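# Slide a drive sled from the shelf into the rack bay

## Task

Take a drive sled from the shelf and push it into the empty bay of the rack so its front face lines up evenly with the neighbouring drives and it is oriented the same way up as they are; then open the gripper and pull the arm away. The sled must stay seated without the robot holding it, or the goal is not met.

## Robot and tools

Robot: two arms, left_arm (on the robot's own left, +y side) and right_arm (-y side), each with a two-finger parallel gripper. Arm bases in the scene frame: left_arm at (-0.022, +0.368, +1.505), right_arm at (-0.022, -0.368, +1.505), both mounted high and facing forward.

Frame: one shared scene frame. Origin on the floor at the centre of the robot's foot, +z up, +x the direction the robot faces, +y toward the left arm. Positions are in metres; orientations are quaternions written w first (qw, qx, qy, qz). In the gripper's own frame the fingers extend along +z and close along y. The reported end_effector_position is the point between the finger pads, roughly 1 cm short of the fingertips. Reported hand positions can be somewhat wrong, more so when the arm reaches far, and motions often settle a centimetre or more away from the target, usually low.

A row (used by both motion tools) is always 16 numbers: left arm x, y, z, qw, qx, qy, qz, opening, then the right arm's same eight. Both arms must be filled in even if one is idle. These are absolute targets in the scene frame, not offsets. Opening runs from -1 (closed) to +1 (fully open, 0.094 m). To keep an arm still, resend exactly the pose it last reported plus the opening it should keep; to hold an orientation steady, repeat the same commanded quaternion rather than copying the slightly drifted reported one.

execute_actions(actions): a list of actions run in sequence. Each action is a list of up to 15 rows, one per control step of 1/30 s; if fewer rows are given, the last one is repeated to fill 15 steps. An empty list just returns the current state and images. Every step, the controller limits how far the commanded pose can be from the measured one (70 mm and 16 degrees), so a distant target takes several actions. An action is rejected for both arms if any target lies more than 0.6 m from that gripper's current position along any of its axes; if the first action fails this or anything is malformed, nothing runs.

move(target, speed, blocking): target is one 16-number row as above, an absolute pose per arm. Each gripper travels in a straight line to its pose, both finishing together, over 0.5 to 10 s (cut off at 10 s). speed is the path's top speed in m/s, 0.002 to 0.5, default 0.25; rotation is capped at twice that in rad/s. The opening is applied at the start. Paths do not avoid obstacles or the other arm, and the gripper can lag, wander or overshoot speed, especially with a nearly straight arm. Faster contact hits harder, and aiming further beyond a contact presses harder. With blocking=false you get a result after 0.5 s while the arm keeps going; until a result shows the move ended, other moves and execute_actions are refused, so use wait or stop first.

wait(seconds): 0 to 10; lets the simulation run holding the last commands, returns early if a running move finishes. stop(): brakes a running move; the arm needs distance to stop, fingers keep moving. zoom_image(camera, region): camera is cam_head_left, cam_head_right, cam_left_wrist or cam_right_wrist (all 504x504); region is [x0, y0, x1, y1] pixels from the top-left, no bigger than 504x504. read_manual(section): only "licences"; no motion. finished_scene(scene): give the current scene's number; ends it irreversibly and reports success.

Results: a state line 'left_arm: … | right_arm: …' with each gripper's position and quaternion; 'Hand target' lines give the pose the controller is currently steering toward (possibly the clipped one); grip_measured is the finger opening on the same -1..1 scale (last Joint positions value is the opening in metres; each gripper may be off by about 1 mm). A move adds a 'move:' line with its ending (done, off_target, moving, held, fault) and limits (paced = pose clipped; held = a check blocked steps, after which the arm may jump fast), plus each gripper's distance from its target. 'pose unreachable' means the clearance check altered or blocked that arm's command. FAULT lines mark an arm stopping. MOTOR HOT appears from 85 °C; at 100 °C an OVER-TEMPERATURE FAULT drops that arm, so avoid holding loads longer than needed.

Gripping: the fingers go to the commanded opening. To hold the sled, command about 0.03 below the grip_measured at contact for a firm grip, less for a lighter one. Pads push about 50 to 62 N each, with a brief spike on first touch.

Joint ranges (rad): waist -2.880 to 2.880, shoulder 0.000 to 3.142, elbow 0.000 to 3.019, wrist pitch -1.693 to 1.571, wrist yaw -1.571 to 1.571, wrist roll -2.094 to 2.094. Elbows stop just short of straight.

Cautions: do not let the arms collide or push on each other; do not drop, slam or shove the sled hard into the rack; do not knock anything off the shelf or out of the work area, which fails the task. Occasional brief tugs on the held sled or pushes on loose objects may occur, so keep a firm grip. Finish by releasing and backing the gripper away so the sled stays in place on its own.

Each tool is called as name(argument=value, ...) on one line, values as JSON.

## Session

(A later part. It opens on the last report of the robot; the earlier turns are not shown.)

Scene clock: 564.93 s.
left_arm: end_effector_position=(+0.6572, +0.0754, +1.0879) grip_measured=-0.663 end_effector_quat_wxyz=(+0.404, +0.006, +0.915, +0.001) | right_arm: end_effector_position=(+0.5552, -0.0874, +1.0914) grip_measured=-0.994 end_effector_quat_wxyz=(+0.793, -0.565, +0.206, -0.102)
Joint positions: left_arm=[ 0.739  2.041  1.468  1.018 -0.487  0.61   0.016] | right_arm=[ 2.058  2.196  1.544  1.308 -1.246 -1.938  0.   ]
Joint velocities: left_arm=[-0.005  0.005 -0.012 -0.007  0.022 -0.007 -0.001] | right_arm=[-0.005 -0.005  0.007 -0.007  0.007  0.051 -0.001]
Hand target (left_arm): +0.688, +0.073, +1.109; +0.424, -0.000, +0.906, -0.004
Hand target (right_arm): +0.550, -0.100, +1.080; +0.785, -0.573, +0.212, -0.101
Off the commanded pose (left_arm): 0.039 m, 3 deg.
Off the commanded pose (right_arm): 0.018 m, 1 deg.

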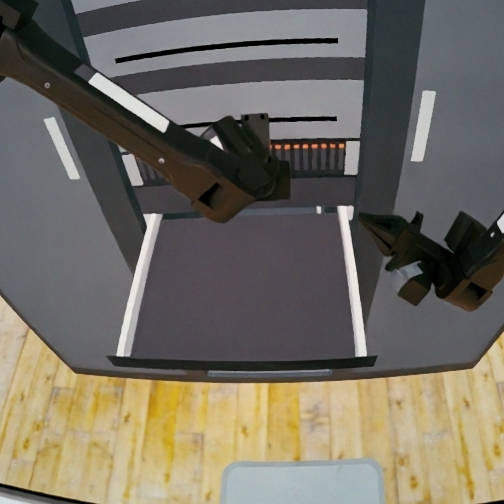

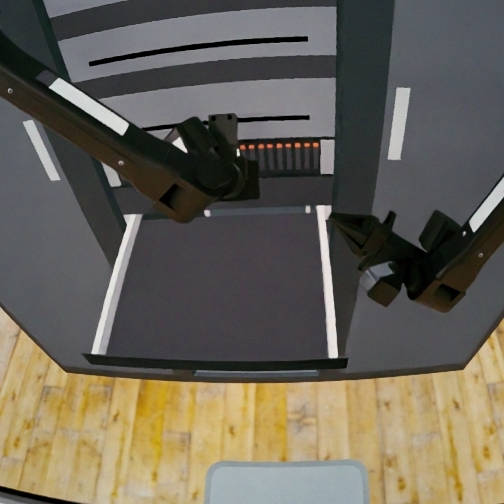

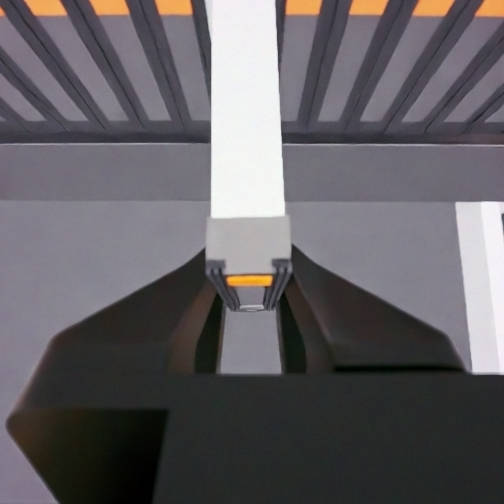

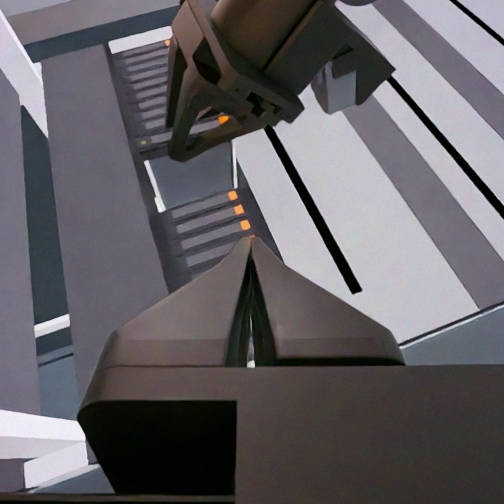

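execute_actions(actions=[[[0.692,0.073,1.113,0.43,0,0.903,-0.004,-0.7,0.55,-0.10,1.08,0.78,-0.57,0.21,-0.10,-1]],[[0.697,0.073,1.115,0.43,0,0.903,-0.004,-0.7,0.55,-0.10,1.08,0.78,-0.57,0.21,-0.10,-1]],[[0.702,0.073,1.115,0.43,0,0.903,-0.004,-0.7,0.55,-0.10,1.08,0.78,-0.57,0.21,-0.10,-1]]])

Scene clock: 573.83 s.
left_arm: end_effector_position=(+0.6600, +0.0752, +1.0877) grip_measured=-0.663 end_effector_quat_wxyz=(+0.403, +0.006, +0.915, +0.001) | right_arm: end_effector_position=(+0.5552, -0.0874, +1.0914) grip_measured=-0.994 end_effector_quat_wxyz=(+0.793, -0.565, +0.206, -0.102)
Joint positions: left_arm=[ 0.739  2.04   1.475  1.008 -0.487  0.61   0.016] | right_arm=[ 2.058  2.196  1.544  1.308 -1.246 -1.938  0.   ]
Joint velocities: left_arm=[-0.015 -0.005 -0.017  0.002 -0.037 -0.007  0.001] | right_arm=[-0.015 -0.005 -0.017  0.012 -0.051  0.007 -0.001]
Hand target (left_arm): +0.700, +0.075, +1.117; +0.430, -0.000, +0.903, -0.003
Hand target (right_arm): +0.550, -0.100, +1.080; +0.785, -0.573, +0.212, -0.101
Off the commanded pose (left_arm): 0.050 m, 4 deg.
Off the commanded pose (right_arm): 0.018 m, 1 deg.

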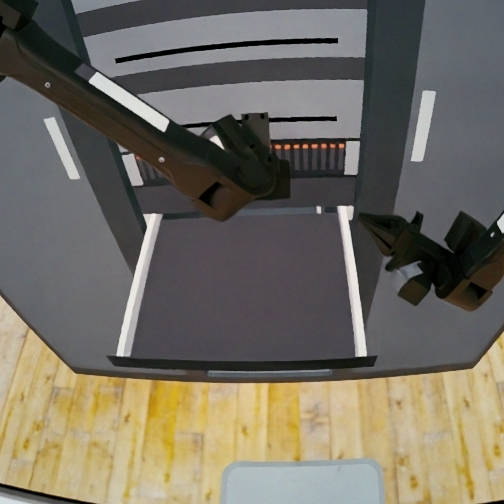

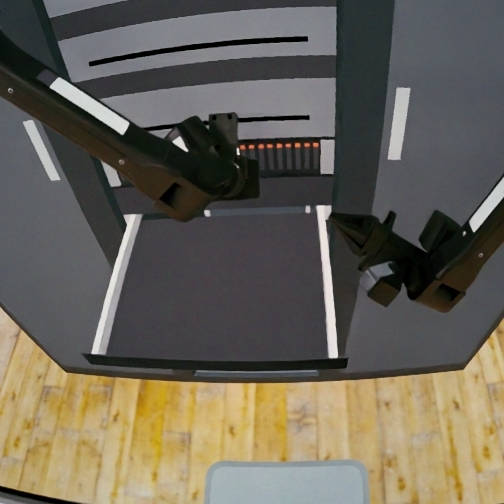

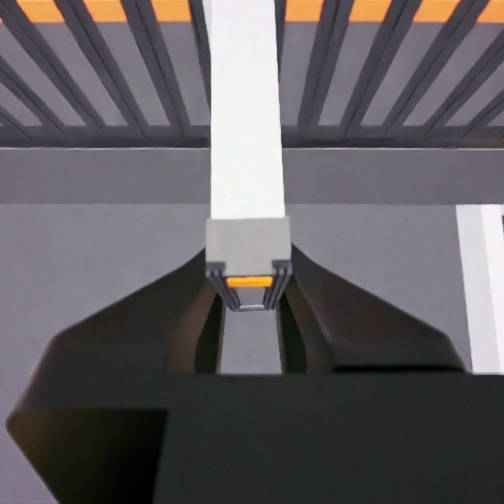

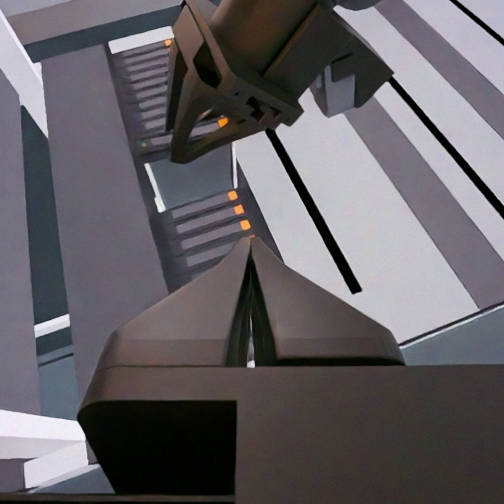

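execute_actions(actions=[[[0.672,0.073,1.104,0.415,0,0.91,-0.004,-0.7,0.55,-0.10,1.08,0.78,-0.57,0.21,-0.10,-1]],[[0.668,0.073,1.102,0.415,0,0.91,-0.004,-0.3,0.55,-0.10,1.08,0.78,-0.57,0.21,-0.10,-1]],[[0.668,0.073,1.102,0.415,0,0.91,-0.004,-0.3,0.55,-0.10,1.08,0.78,-0.57,0.21,-0.10,-1]]])

Scene clock: 584.37 s.
left_arm: end_effector_position=(+0.6593, +0.0742, +1.0882) grip_measured=-0.302 end_effector_quat_wxyz=(+0.403, +0.006, +0.915, -0.001) | right_arm: end_effector_position=(+0.5552, -0.0874, +1.0914) grip_measured=-0.994 end_effector_quat_wxyz=(+0.793, -0.565, +0.206, -0.102)
Joint positions: left_arm=[ 0.739  2.04   1.473  1.008 -0.484  0.607  0.033] | right_arm=[ 2.058  2.196  1.544  1.308 -1.246 -1.938  0.   ]
Joint velocities: left_arm=[ 0.005 -0.024 -0.007 -0.002 -0.066 -0.007  0.001] | right_arm=[-0.005 -0.005 -0.007 -0.007  0.007 -0.081  0.001]
Hand target (left_arm): +0.668, +0.073, +1.102; +0.415, -0.000, +0.910, -0.004
Hand target (right_arm): +0.550, -0.100, +1.080; +0.785, -0.573, +0.212, -0.101
Off the commanded pose (left_arm): 0.016 m, 2 deg.
Off the commanded pose (right_arm): 0.018 m, 1 deg.

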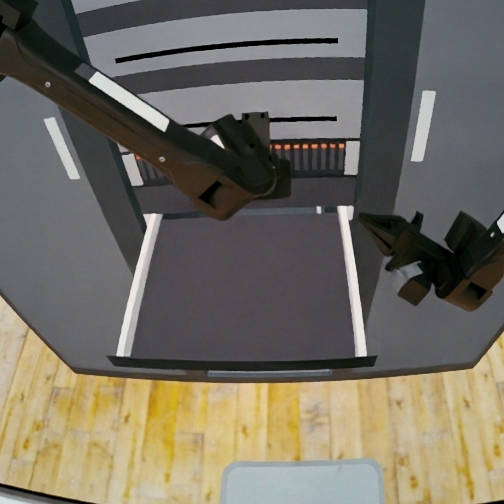

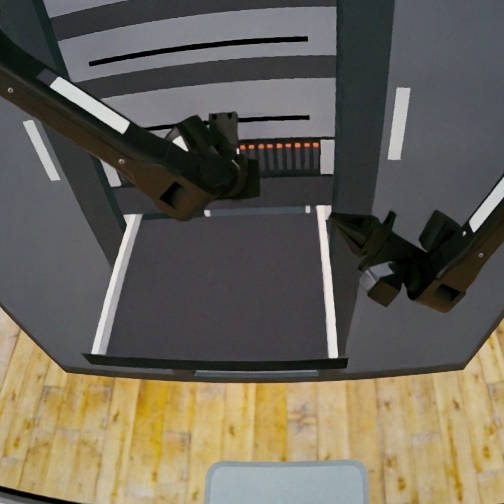

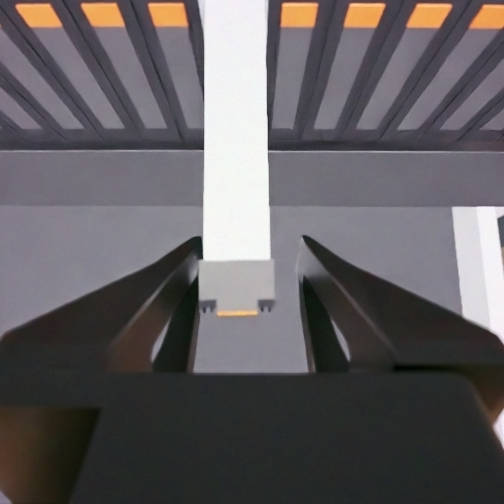

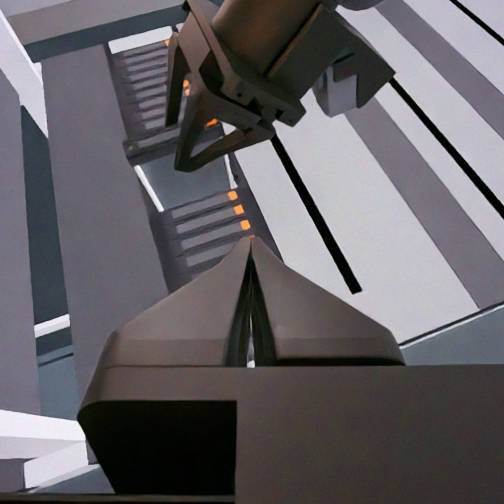

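zoom_image(camera="cam_right_wrist", region=[90, 60, 290, 260])

Region (90, 60, 290, 260) of cam_right_wrist's 504x504 image, scaled by 2.520, with more detail than that image has.

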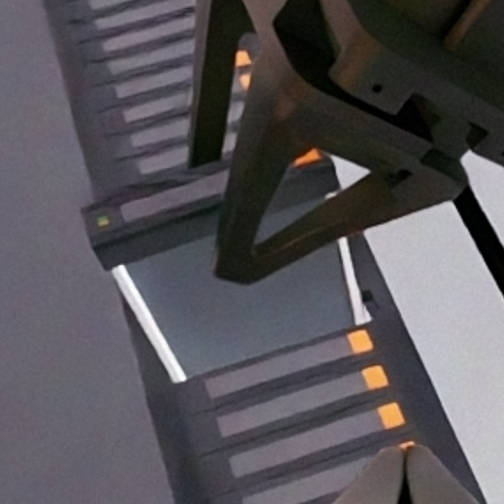

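execute_actions(actions=[[[0.664,0.078,1.098,0.415,0,0.91,-0.004,-0.3,0.55,-0.10,1.08,0.78,-0.57,0.21,-0.10,-1]],[[0.664,0.082,1.096,0.415,0,0.91,-0.004,-0.3,0.55,-0.10,1.08,0.78,-0.57,0.21,-0.10,-1]]])

Scene clock: 607.47 s.
left_arm: end_effector_position=(+0.6568, +0.0724, +1.0894) grip_measured=-0.302 end_effector_quat_wxyz=(+0.407, +0.009, +0.913, -0.007) | right_arm: end_effector_position=(+0.5552, -0.0874, +1.0914) grip_measured=-0.994 end_effector_quat_wxyz=(+0.793, -0.565, +0.206, -0.102)
Joint positions: left_arm=[ 0.739  2.04   1.464  1.016 -0.47   0.607  0.033] | right_arm=[ 2.058  2.196  1.544  1.308 -1.246 -1.938  0.   ]
Joint velocities: left_arm=[ 0.005  0.005 -0.002 -0.007  0.007 -0.007  0.   ] | right_arm=[-0.015  0.005 -0.012  0.002 -0.037 -0.037  0.001]
Hand target (left_arm): +0.664, +0.082, +1.096; +0.415, +0.000, +0.910, -0.004
Hand target (right_arm): +0.550, -0.100, +1.080; +0.785, -0.573, +0.212, -0.101
Off the commanded pose (left_arm): 0.014 m, 1 deg.
Off the commanded pose (right_arm): 0.018 m, 1 deg.

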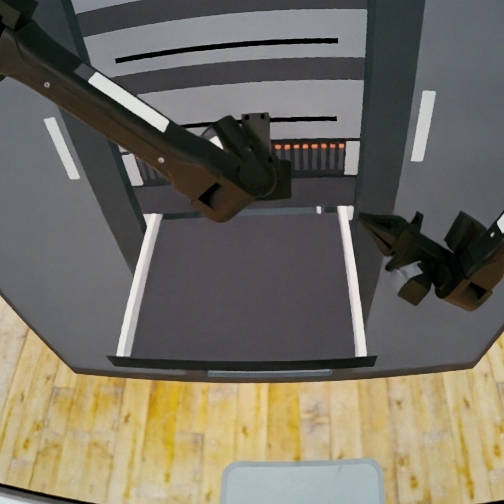

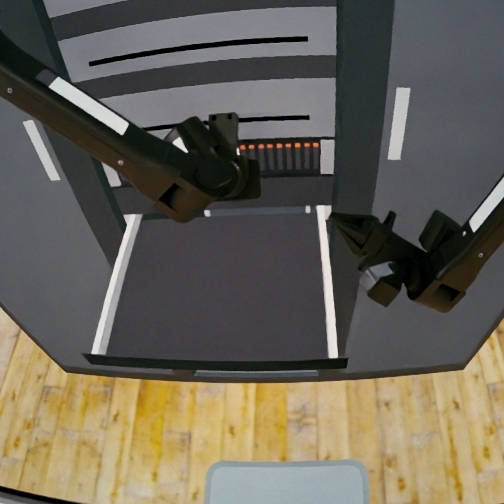

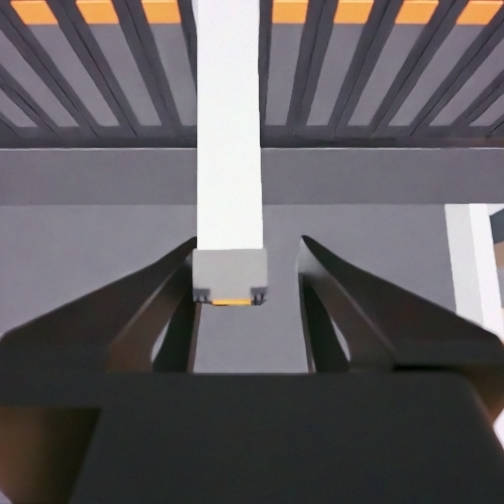

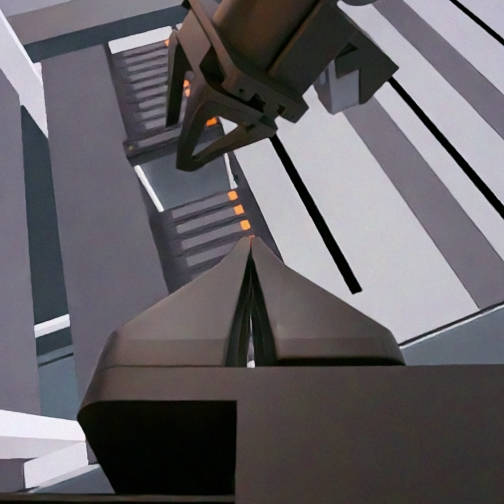

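execute_actions(actions=[[[0.664,0.087,1.090,0.415,0,0.91,-0.004,0.0,0.55,-0.10,1.08,0.78,-0.57,0.21,-0.10,-1]],[[0.664,0.091,1.086,0.415,0,0.91,-0.004,0.0,0.55,-0.10,1.08,0.78,-0.57,0.21,-0.10,-1]]])

Scene clock: 618.60 s.
left_arm: end_effector_position=(+0.6579, +0.0697, +1.0908) grip_measured=-0.002 end_effector_quat_wxyz=(+0.412, +0.008, +0.911, -0.015) | right_arm: end_effector_position=(+0.5552, -0.0874, +1.0914) grip_measured=-0.994 end_effector_quat_wxyz=(+0.793, -0.565, +0.206, -0.102)
Joint positions: left_arm=[ 0.739  2.04   1.464  1.016 -0.451  0.6    0.047] | right_arm=[ 2.058  2.196  1.544  1.308 -1.246 -1.938  0.   ]
Joint velocities: left_arm=[-0.015 -0.005  0.017 -0.007  0.007 -0.022  0.   ] | right_arm=[-0.005  0.005  0.002  0.012 -0.037 -0.037 -0.   ]
Hand target (left_arm): +0.664, +0.091, +1.086; +0.415, -0.000, +0.910, -0.004
Hand target (right_arm): +0.550, -0.100, +1.080; +0.785, -0.573, +0.212, -0.101
Off the commanded pose (left_arm): 0.023 m, 2 deg.
Off the commanded pose (right_arm): 0.018 m, 1 deg.

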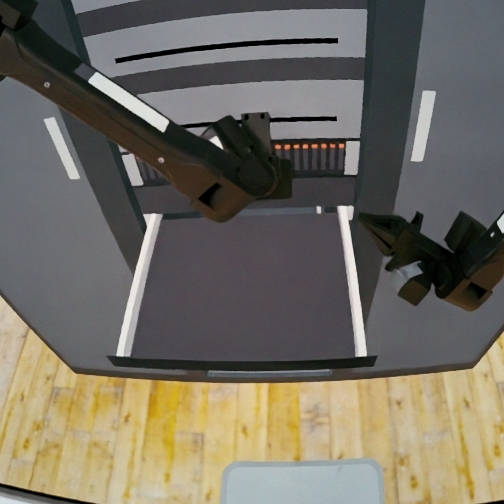

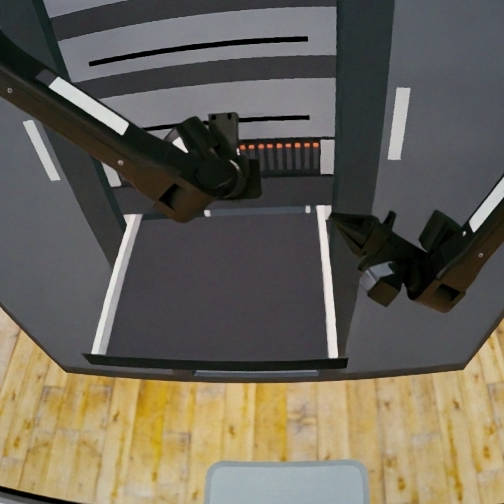

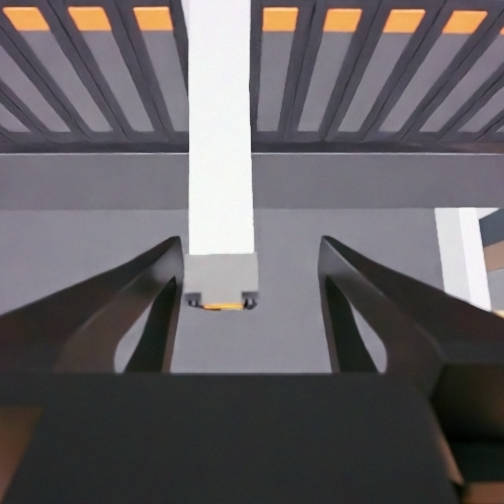

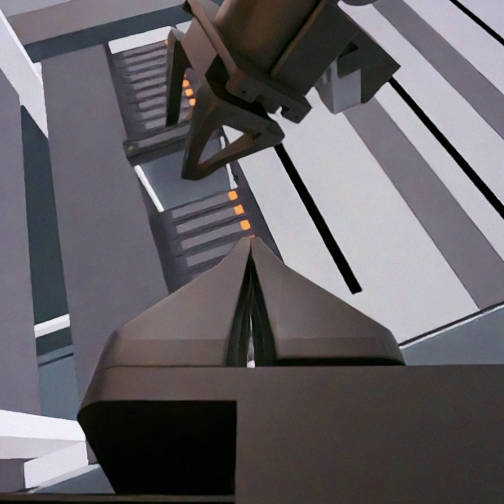

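move(target=[0.60,0.088,1.10,0.424,0,0.906,-0.004,0.4,0.55,-0.10,1.08,0.78,-0.57,0.21,-0.10,-1], speed=0.05)

Scene clock: 629.23 s.
left_arm: end_effector_position=(+0.5952, +0.0784, +1.0990) grip_measured=+0.398 end_effector_quat_wxyz=(+0.418, +0.003, +0.908, -0.012) | right_arm: end_effector_position=(+0.5552, -0.0874, +1.0914) grip_measured=-0.994 end_effector_quat_wxyz=(+0.793, -0.565, +0.206, -0.102)
Joint positions: left_arm=[ 0.739  2.04   1.292  1.207 -0.451  0.601  0.066] | right_arm=[ 2.058  2.196  1.544  1.308 -1.246 -1.938  0.   ]
Joint velocities: left_arm=[ 0.005 -0.005 -0.017  0.012  0.037  0.022  0.001] | right_arm=[-0.024  0.005 -0.012 -0.012 -0.022 -0.007 -0.002]
Hand target (left_arm): +0.600, +0.088, +1.100; +0.424, +0.000, +0.906, -0.004
Hand target (right_arm): +0.550, -0.100, +1.080; +0.785, -0.573, +0.212, -0.101
Off the commanded pose (left_arm): 0.011 m, 1 deg.
Off the commanded pose (right_arm): 0.018 m, 1 deg.
move: off_target (left_arm, right_arm)

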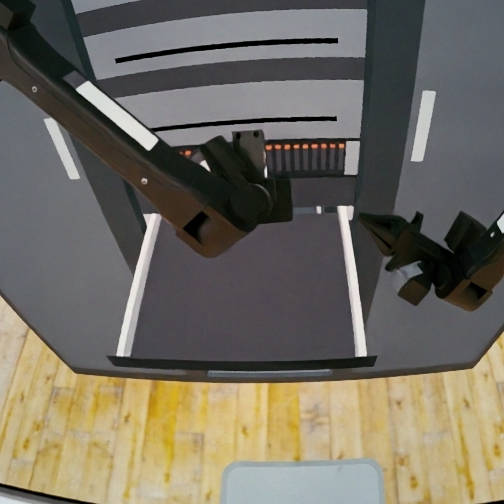

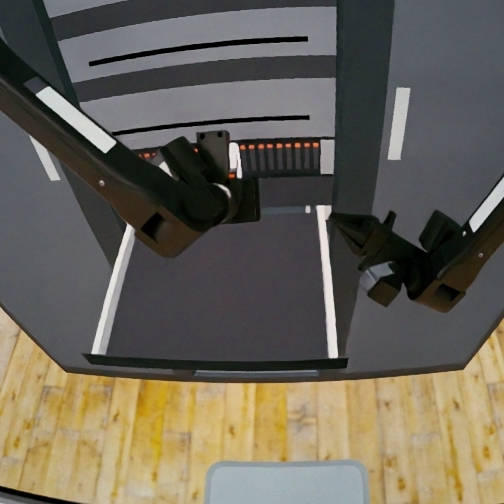

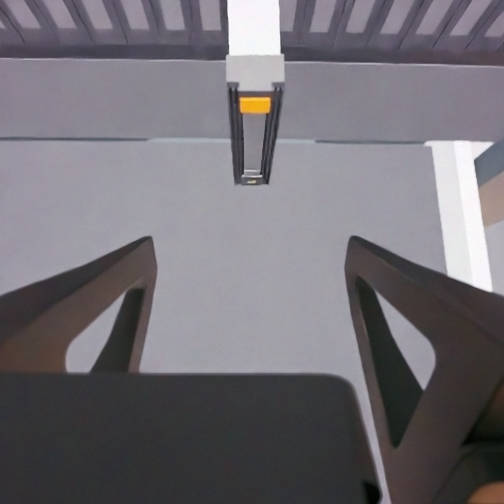

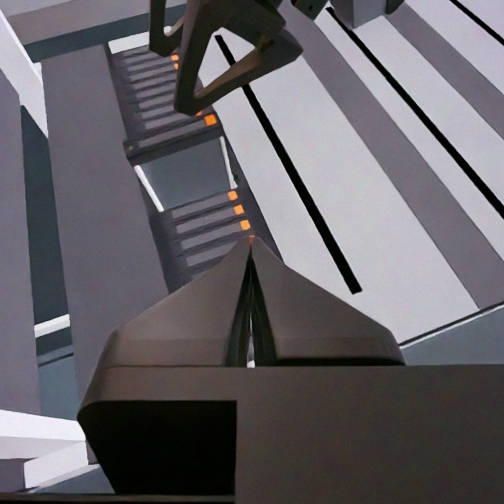

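move(target=[0.615,0.100,1.115,0.424,0,0.906,-0.004,-1,0.55,-0.10,1.08,0.78,-0.57,0.21,-0.10,-1], speed=0.05)

Scene clock: 636.57 s.
left_arm: end_effector_position=(+0.6146, +0.0942, +1.1161) grip_measured=-0.992 end_effector_quat_wxyz=(+0.427, -0.005, +0.904, -0.008) | right_arm: end_effector_position=(+0.5552, -0.0874, +1.0914) grip_measured=-0.994 end_effector_quat_wxyz=(+0.793, -0.565, +0.206, -0.102)
Joint positions: left_arm=[ 0.739  1.986  1.276  1.198 -0.451  0.601  0.   ] | right_arm=[ 2.058  2.196  1.544  1.308 -1.246 -1.938  0.   ]
Joint velocities: left_arm=[-0.024  0.005 -0.032 -0.012 -0.007 -0.037 -0.   ] | right_arm=[ 0.005  0.005 -0.007  0.002  0.081  0.051  0.001]
Hand target (left_arm): +0.615, +0.100, +1.115; +0.424, -0.000, +0.906, -0.004
Hand target (right_arm): +0.550, -0.100, +1.080; +0.785, -0.573, +0.212, -0.101
Off the commanded pose (left_arm): 0.006 m, 1 deg.
Off the commanded pose (right_arm): 0.018 m, 1 deg.
move: off_target (right_arm)

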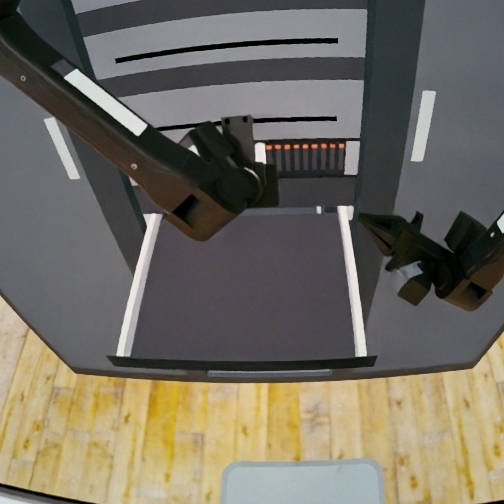

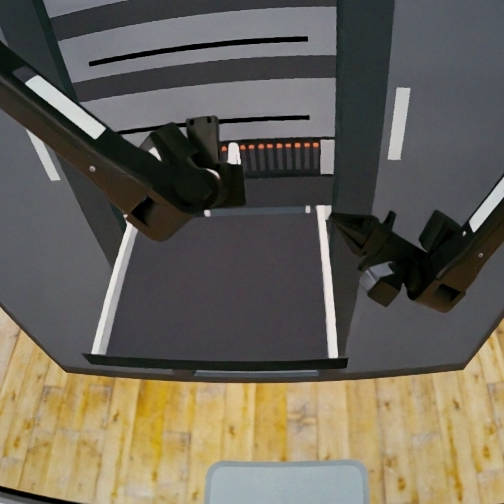

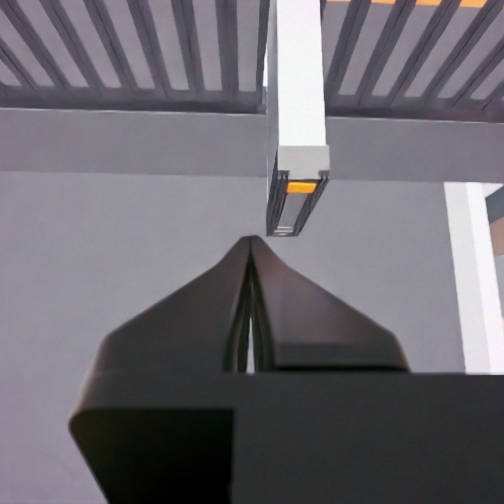

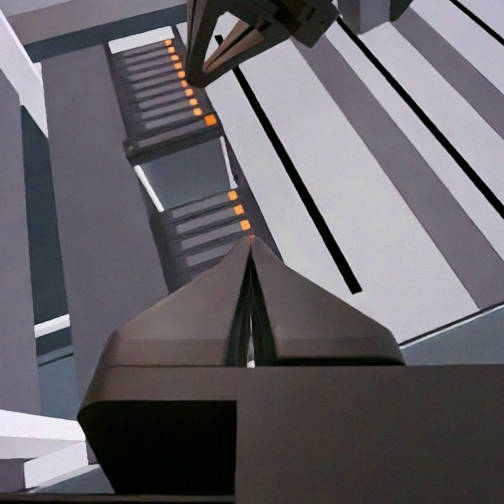

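move(target=[0.60,0.078,1.108,0.300,-0.641,0.641,-0.300,-1,0.55,-0.10,1.08,0.78,-0.57,0.21,-0.10,-1], speed=0.2)

Scene clock: 651.23 s.
left_arm: end_effector_position=(+0.6077, +0.0917, +1.1084) grip_measured=-0.992 end_effector_quat_wxyz=(+0.305, -0.637, +0.644, -0.294) | right_arm: end_effector_position=(+0.5552, -0.0874, +1.0914) grip_measured=-0.994 end_effector_quat_wxyz=(+0.793, -0.565, +0.206, -0.102)
Joint positions: left_arm=[ 0.739  2.013  1.288  1.217 -0.473 -0.935  0.   ] | right_arm=[ 2.058  2.196  1.544  1.308 -1.246 -1.938  0.   ]
Joint velocities: left_arm=[-0.005 -0.005  0.012  0.007  0.022 -0.007 -0.001] | right_arm=[-0.015 -0.005 -0.002  0.017  0.007 -0.066  0.   ]
Hand target (left_arm): +0.600, +0.078, +1.108; -0.300, +0.640, -0.641, +0.300
Hand target (right_arm): +0.550, -0.100, +1.080; +0.785, -0.573, +0.212, -0.101
Off the commanded pose (left_arm): 0.016 m, 1 deg.
Off the commanded pose (right_arm): 0.018 m, 1 deg.
move: off_target (left_arm, right_arm)

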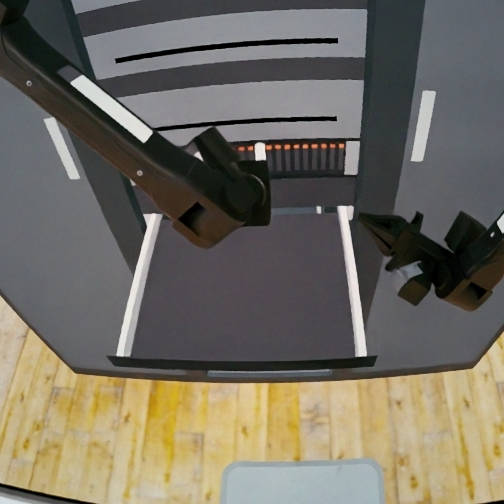

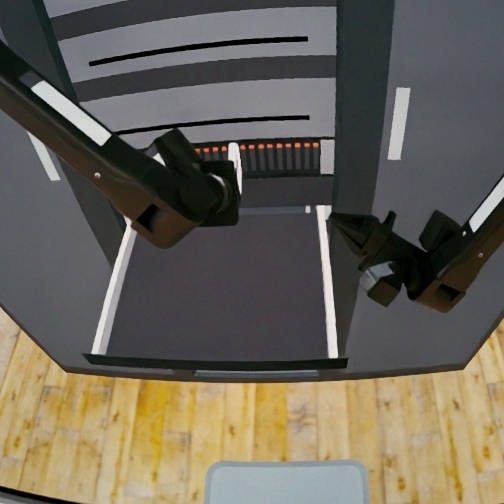

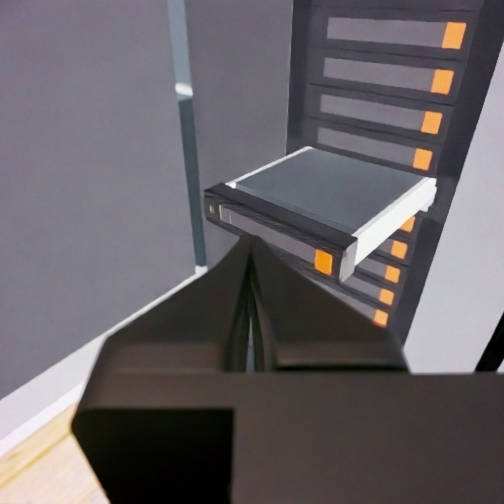

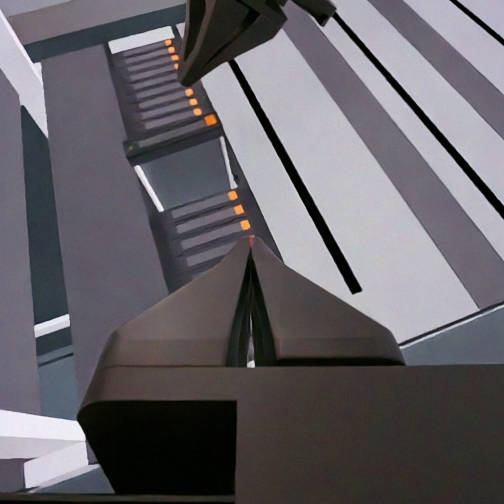

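move(target=[0.635,0.068,1.112,0.300,-0.641,0.641,-0.300,-1,0.55,-0.10,1.08,0.78,-0.57,0.21,-0.10,-1], speed=0.03)

Scene clock: 658.27 s.
left_arm: end_effector_position=(+0.6364, +0.0862, +1.1099) grip_measured=-0.992 end_effector_quat_wxyz=(+0.307, -0.642, +0.638, -0.293) | right_arm: end_effector_position=(+0.5552, -0.0874, +1.0914) grip_measured=-0.994 end_effector_quat_wxyz=(+0.793, -0.565, +0.206, -0.102)
Joint positions: left_arm=[ 0.729  2.014  1.364  1.154 -0.489 -0.938  0.   ] | right_arm=[ 2.058  2.196  1.544  1.308 -1.246 -1.938  0.   ]
Joint velocities: left_arm=[-0.005 -0.005 -0.007  0.012 -0.007  0.037  0.001] | right_arm=[-0.005 -0.015 -0.002 -0.017 -0.051  0.007 -0.001]
Hand target (left_arm): +0.634, +0.068, +1.112; -0.300, +0.640, -0.640, +0.300
Hand target (right_arm): +0.550, -0.100, +1.080; +0.785, -0.573, +0.212, -0.101
Off the commanded pose (left_arm): 0.018 m, 1 deg.
Off the commanded pose (right_arm): 0.018 m, 1 deg.
move: off_target (left_arm, right_arm)

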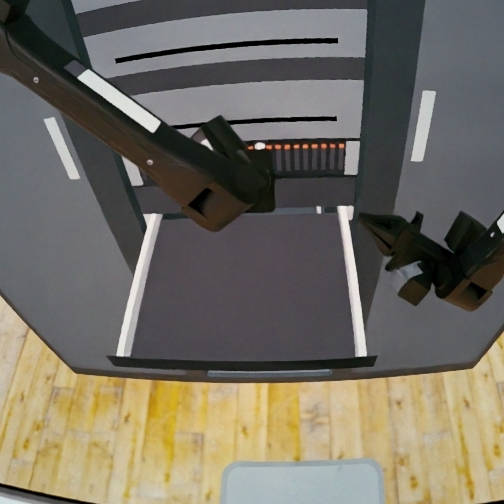

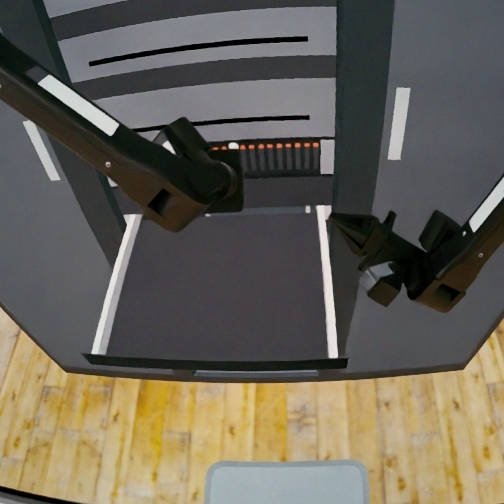

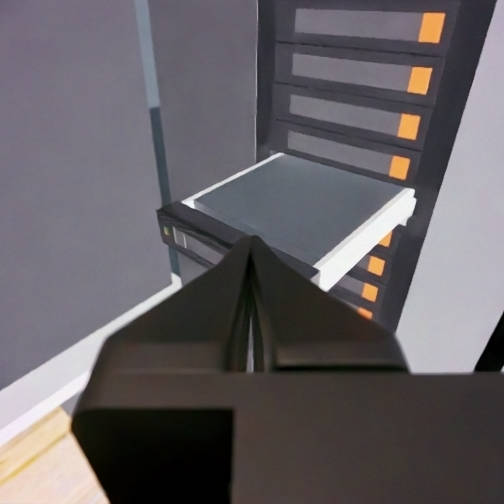

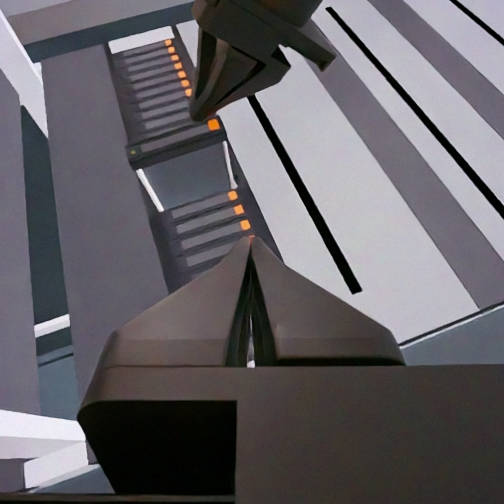

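Already nudging it at the edge. Back slightly, shift −y.

execute_actions(actions=[[[0.622,0.064,1.114,0.300,-0.641,0.641,-0.300,-1,0.55,-0.10,1.08,0.78,-0.57,0.21,-0.10,-1]],[[0.622,0.060,1.116,0.300,-0.641,0.641,-0.300,-1,0.55,-0.10,1.08,0.78,-0.57,0.21,-0.10,-1]]])

Scene clock: 664.17 s.
left_arm: end_effector_position=(+0.6327, +0.0770, +1.1152) grip_measured=-0.992 end_effector_quat_wxyz=(+0.305, -0.644, +0.636, -0.296) | right_arm: end_effector_position=(+0.5552, -0.0874, +1.0914) grip_measured=-0.994 end_effector_quat_wxyz=(+0.793, -0.565, +0.206, -0.102)
Joint positions: left_arm=[ 0.713  2.021  1.362  1.166 -0.498 -0.937  0.   ] | right_arm=[ 2.058  2.196  1.544  1.308 -1.246 -1.938  0.   ]
Joint velocities: left_arm=[ 0.005  0.005 -0.012  0.017  0.022  0.037 -0.001] | right_arm=[ 0.005 -0.015 -0.007 -0.002  0.066  0.037  0.001]
Hand target (left_arm): +0.622, +0.060, +1.116; -0.300, +0.640, -0.641, +0.300
Hand target (right_arm): +0.550, -0.100, +1.080; +0.785, -0.573, +0.212, -0.101
Off the commanded pose (left_arm): 0.020 m, 1 deg.
Off the commanded pose (right_arm): 0.018 m, 1 deg.

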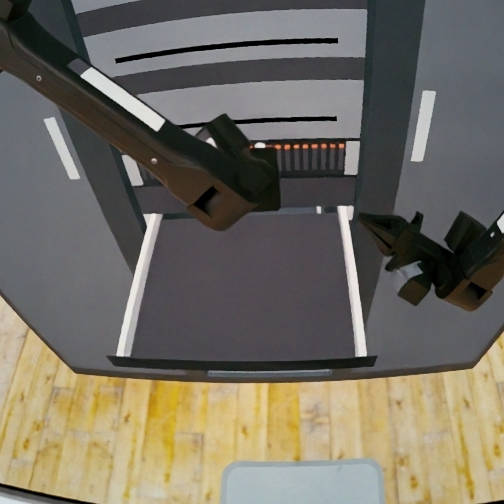

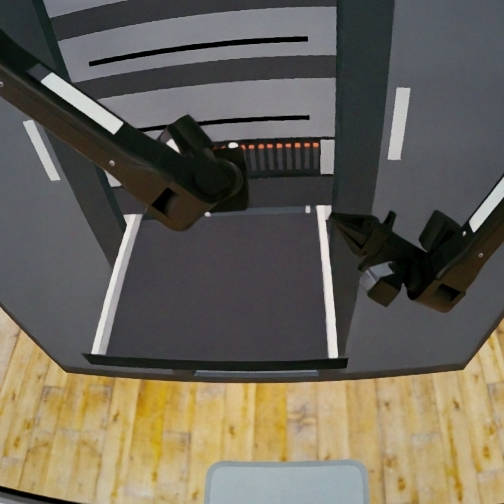

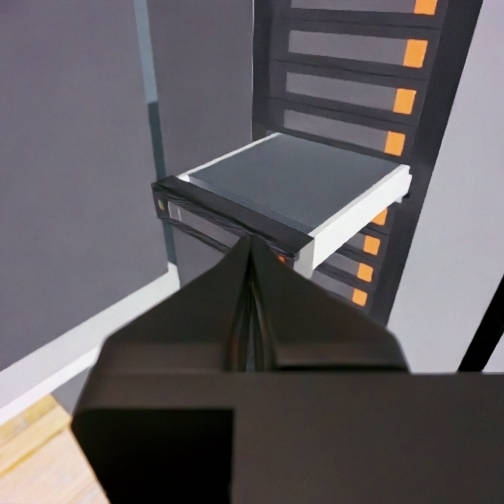

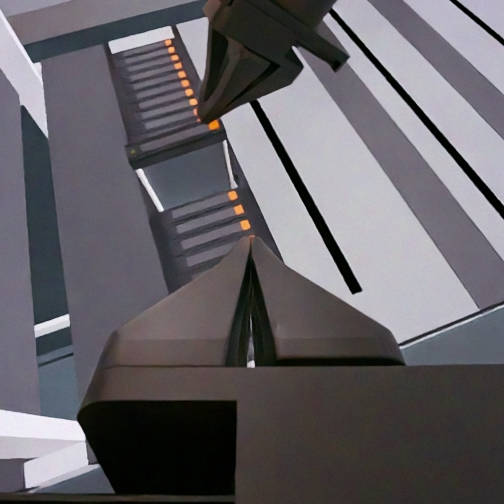

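y good. Push forward.

move(target=[0.665,0.072,1.118,0.300,-0.641,0.641,-0.300,-1,0.55,-0.10,1.08,0.78,-0.57,0.21,-0.10,-1], speed=0.015)

Scene clock: 669.30 s.
left_arm: end_effector_position=(+0.6520, +0.0709, +1.1101) grip_measured=-0.992 end_effector_quat_wxyz=(+0.296, -0.639, +0.646, -0.293) | right_arm: end_effector_position=(+0.5552, -0.0874, +1.0914) grip_measured=-0.994 end_effector_quat_wxyz=(+0.793, -0.565, +0.206, -0.102)
Joint positions: left_arm=[ 0.713  2.021  1.421  1.077 -0.495 -0.937  0.   ] | right_arm=[ 2.058  2.196  1.544  1.308 -1.246 -1.938  0.   ]
Joint velocities: left_arm=[ 0.005 -0.005 -0.007 -0.007 -0.037  0.007  0.   ] | right_arm=[-0.005 -0.015  0.002 -0.007 -0.022  0.007  0.   ]
Hand target (left_arm): +0.665, +0.072, +1.118; -0.300, +0.640, -0.640, +0.300
Hand target (right_arm): +0.550, -0.100, +1.080; +0.785, -0.573, +0.212, -0.101
Off the commanded pose (left_arm): 0.015 m, 1 deg.
Off the commanded pose (right_arm): 0.018 m, 1 deg.
move: off_target (left_arm, right_arm)

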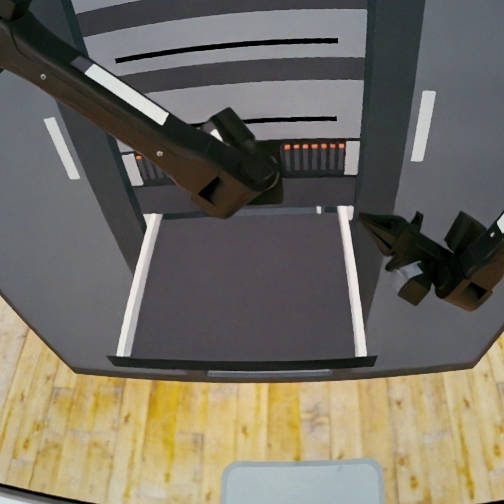

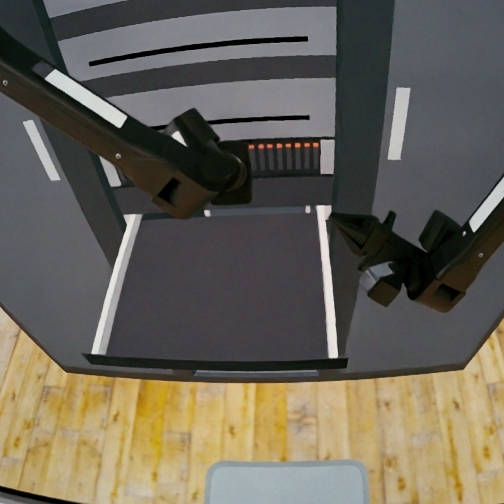

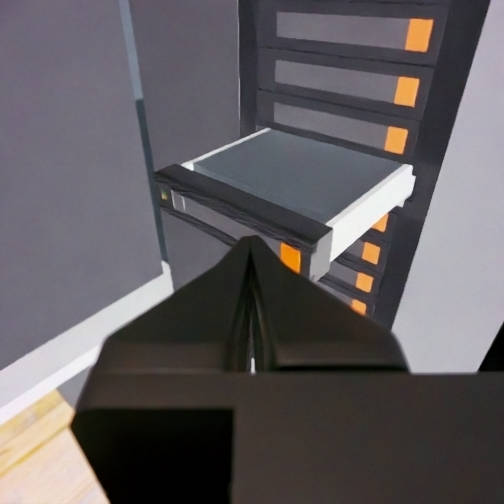

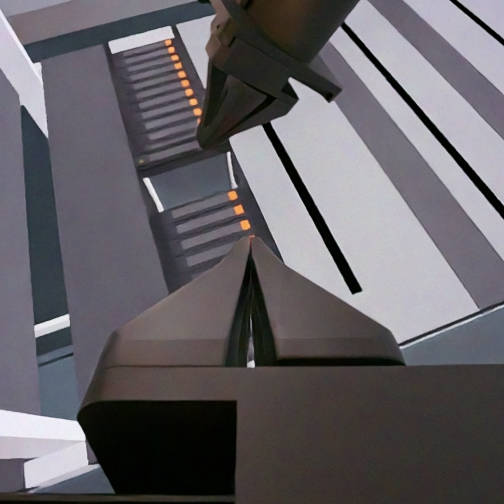

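move(target=[0.69,0.084,1.118,0.300,-0.641,0.641,-0.300,-1,0.55,-0.10,1.08,0.78,-0.57,0.21,-0.10,-1], speed=0.015)

Scene clock: 675.97 s.
left_arm: end_effector_position=(+0.6733, +0.0705, +1.1133) grip_measured=-0.992 end_effector_quat_wxyz=(+0.291, -0.635, +0.650, -0.298) | right_arm: end_effector_position=(+0.5552, -0.0874, +1.0914) grip_measured=-0.994 end_effector_quat_wxyz=(+0.793, -0.565, +0.206, -0.102)
Joint positions: left_arm=[ 0.713  2.007  1.463  1.01  -0.482 -0.937  0.   ] | right_arm=[ 2.058  2.196  1.544  1.308 -1.246 -1.938  0.   ]
Joint velocities: left_arm=[ 0.015  0.005 -0.017 -0.007 -0.022 -0.051 -0.   ] | right_arm=[-0.005 -0.005 -0.002 -0.012 -0.022 -0.007 -0.   ]
Hand target (left_arm): +0.690, +0.084, +1.118; -0.300, +0.640, -0.640, +0.300
Hand target (right_arm): +0.550, -0.100, +1.080; +0.785, -0.573, +0.212, -0.101
Off the commanded pose (left_arm): 0.022 m, 2 deg.
Off the commanded pose (right_arm): 0.018 m, 1 deg.
move: off_target (left_arm, right_arm)

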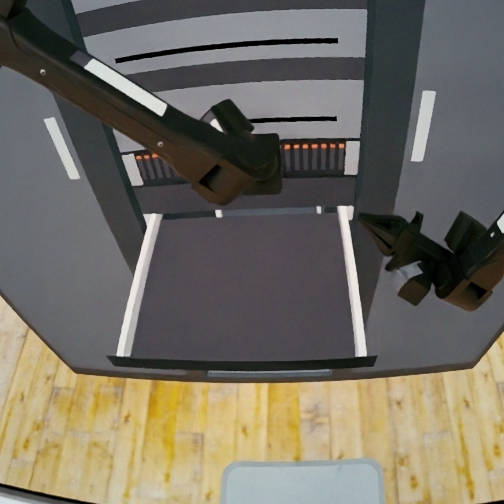

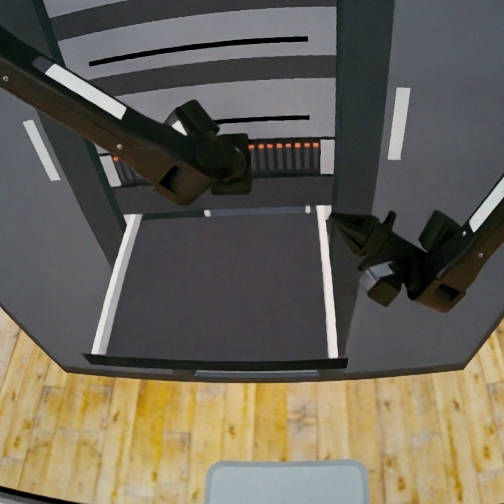

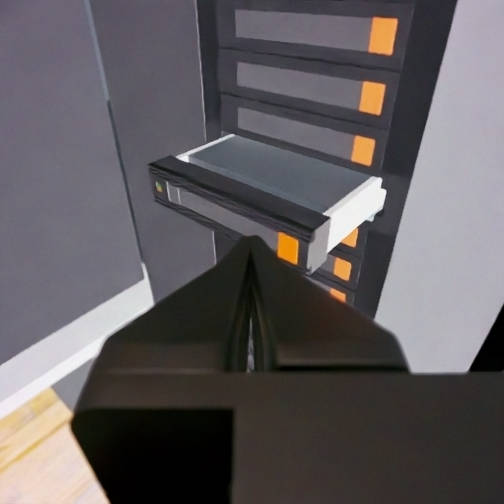

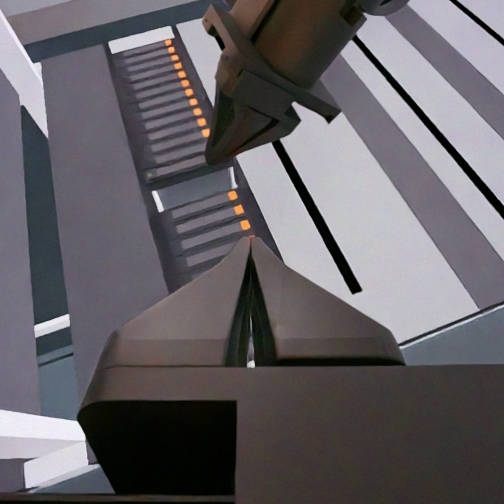

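move(target=[0.715,0.092,1.108,0.300,-0.641,0.641,-0.300,-1,0.55,-0.10,1.08,0.78,-0.57,0.21,-0.10,-1], speed=0.015)

Scene clock: 683.53 s.
left_arm: end_effector_position=(+0.7008, +0.0682, +1.1153) grip_measured=-0.992 end_effector_quat_wxyz=(+0.288, -0.635, +0.648, -0.307) | right_arm: end_effector_position=(+0.5552, -0.0874, +1.0914) grip_measured=-0.994 end_effector_quat_wxyz=(+0.793, -0.565, +0.206, -0.102)
Joint positions: left_arm=[ 0.714  2.007  1.532  0.94  -0.465 -0.947  0.   ] | right_arm=[ 2.058  2.196  1.544  1.308 -1.246 -1.938  0.   ]
Joint velocities: left_arm=[-0.005 -0.015  0.012 -0.002 -0.051  0.037  0.   ] | right_arm=[-0.005  0.015  0.007  0.012  0.066 -0.022 -0.   ]
Hand target (left_arm): +0.714, +0.092, +1.108; -0.300, +0.640, -0.641, +0.299
Hand target (right_arm): +0.550, -0.100, +1.080; +0.785, -0.573, +0.212, -0.101
Off the commanded pose (left_arm): 0.029 m, 2 deg.
Off the commanded pose (right_arm): 0.018 m, 1 deg.
move: off_target (left_arm, right_arm)

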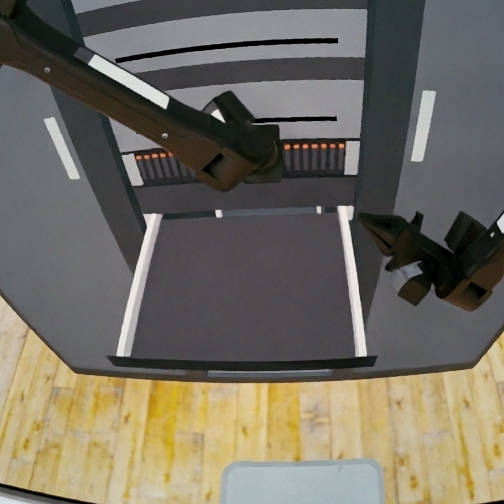

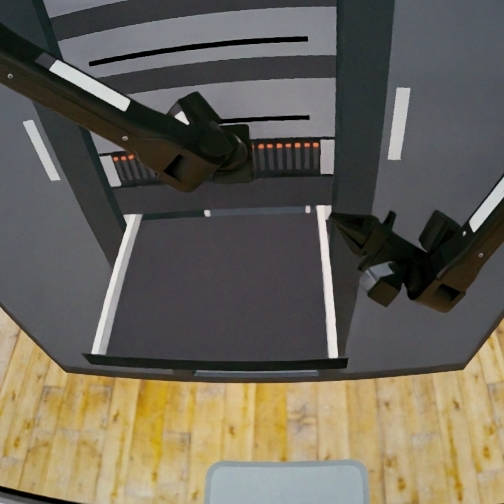

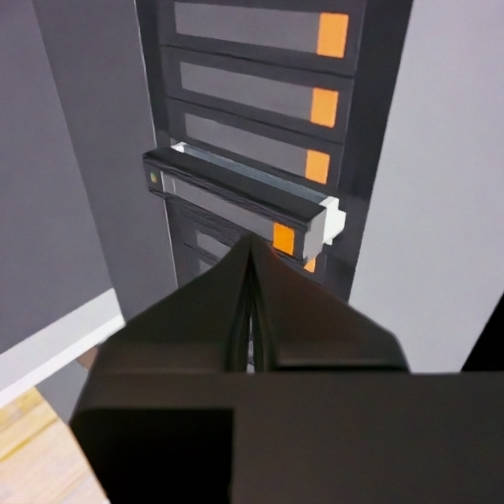

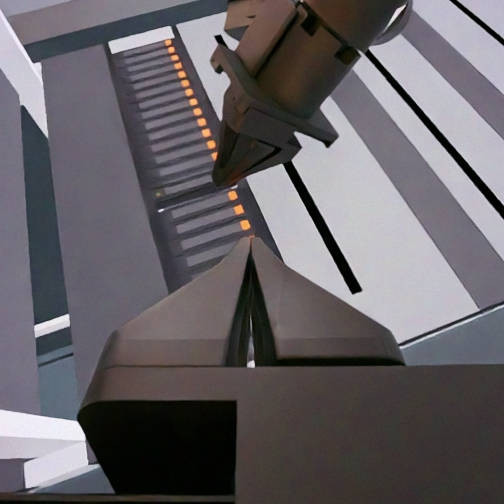

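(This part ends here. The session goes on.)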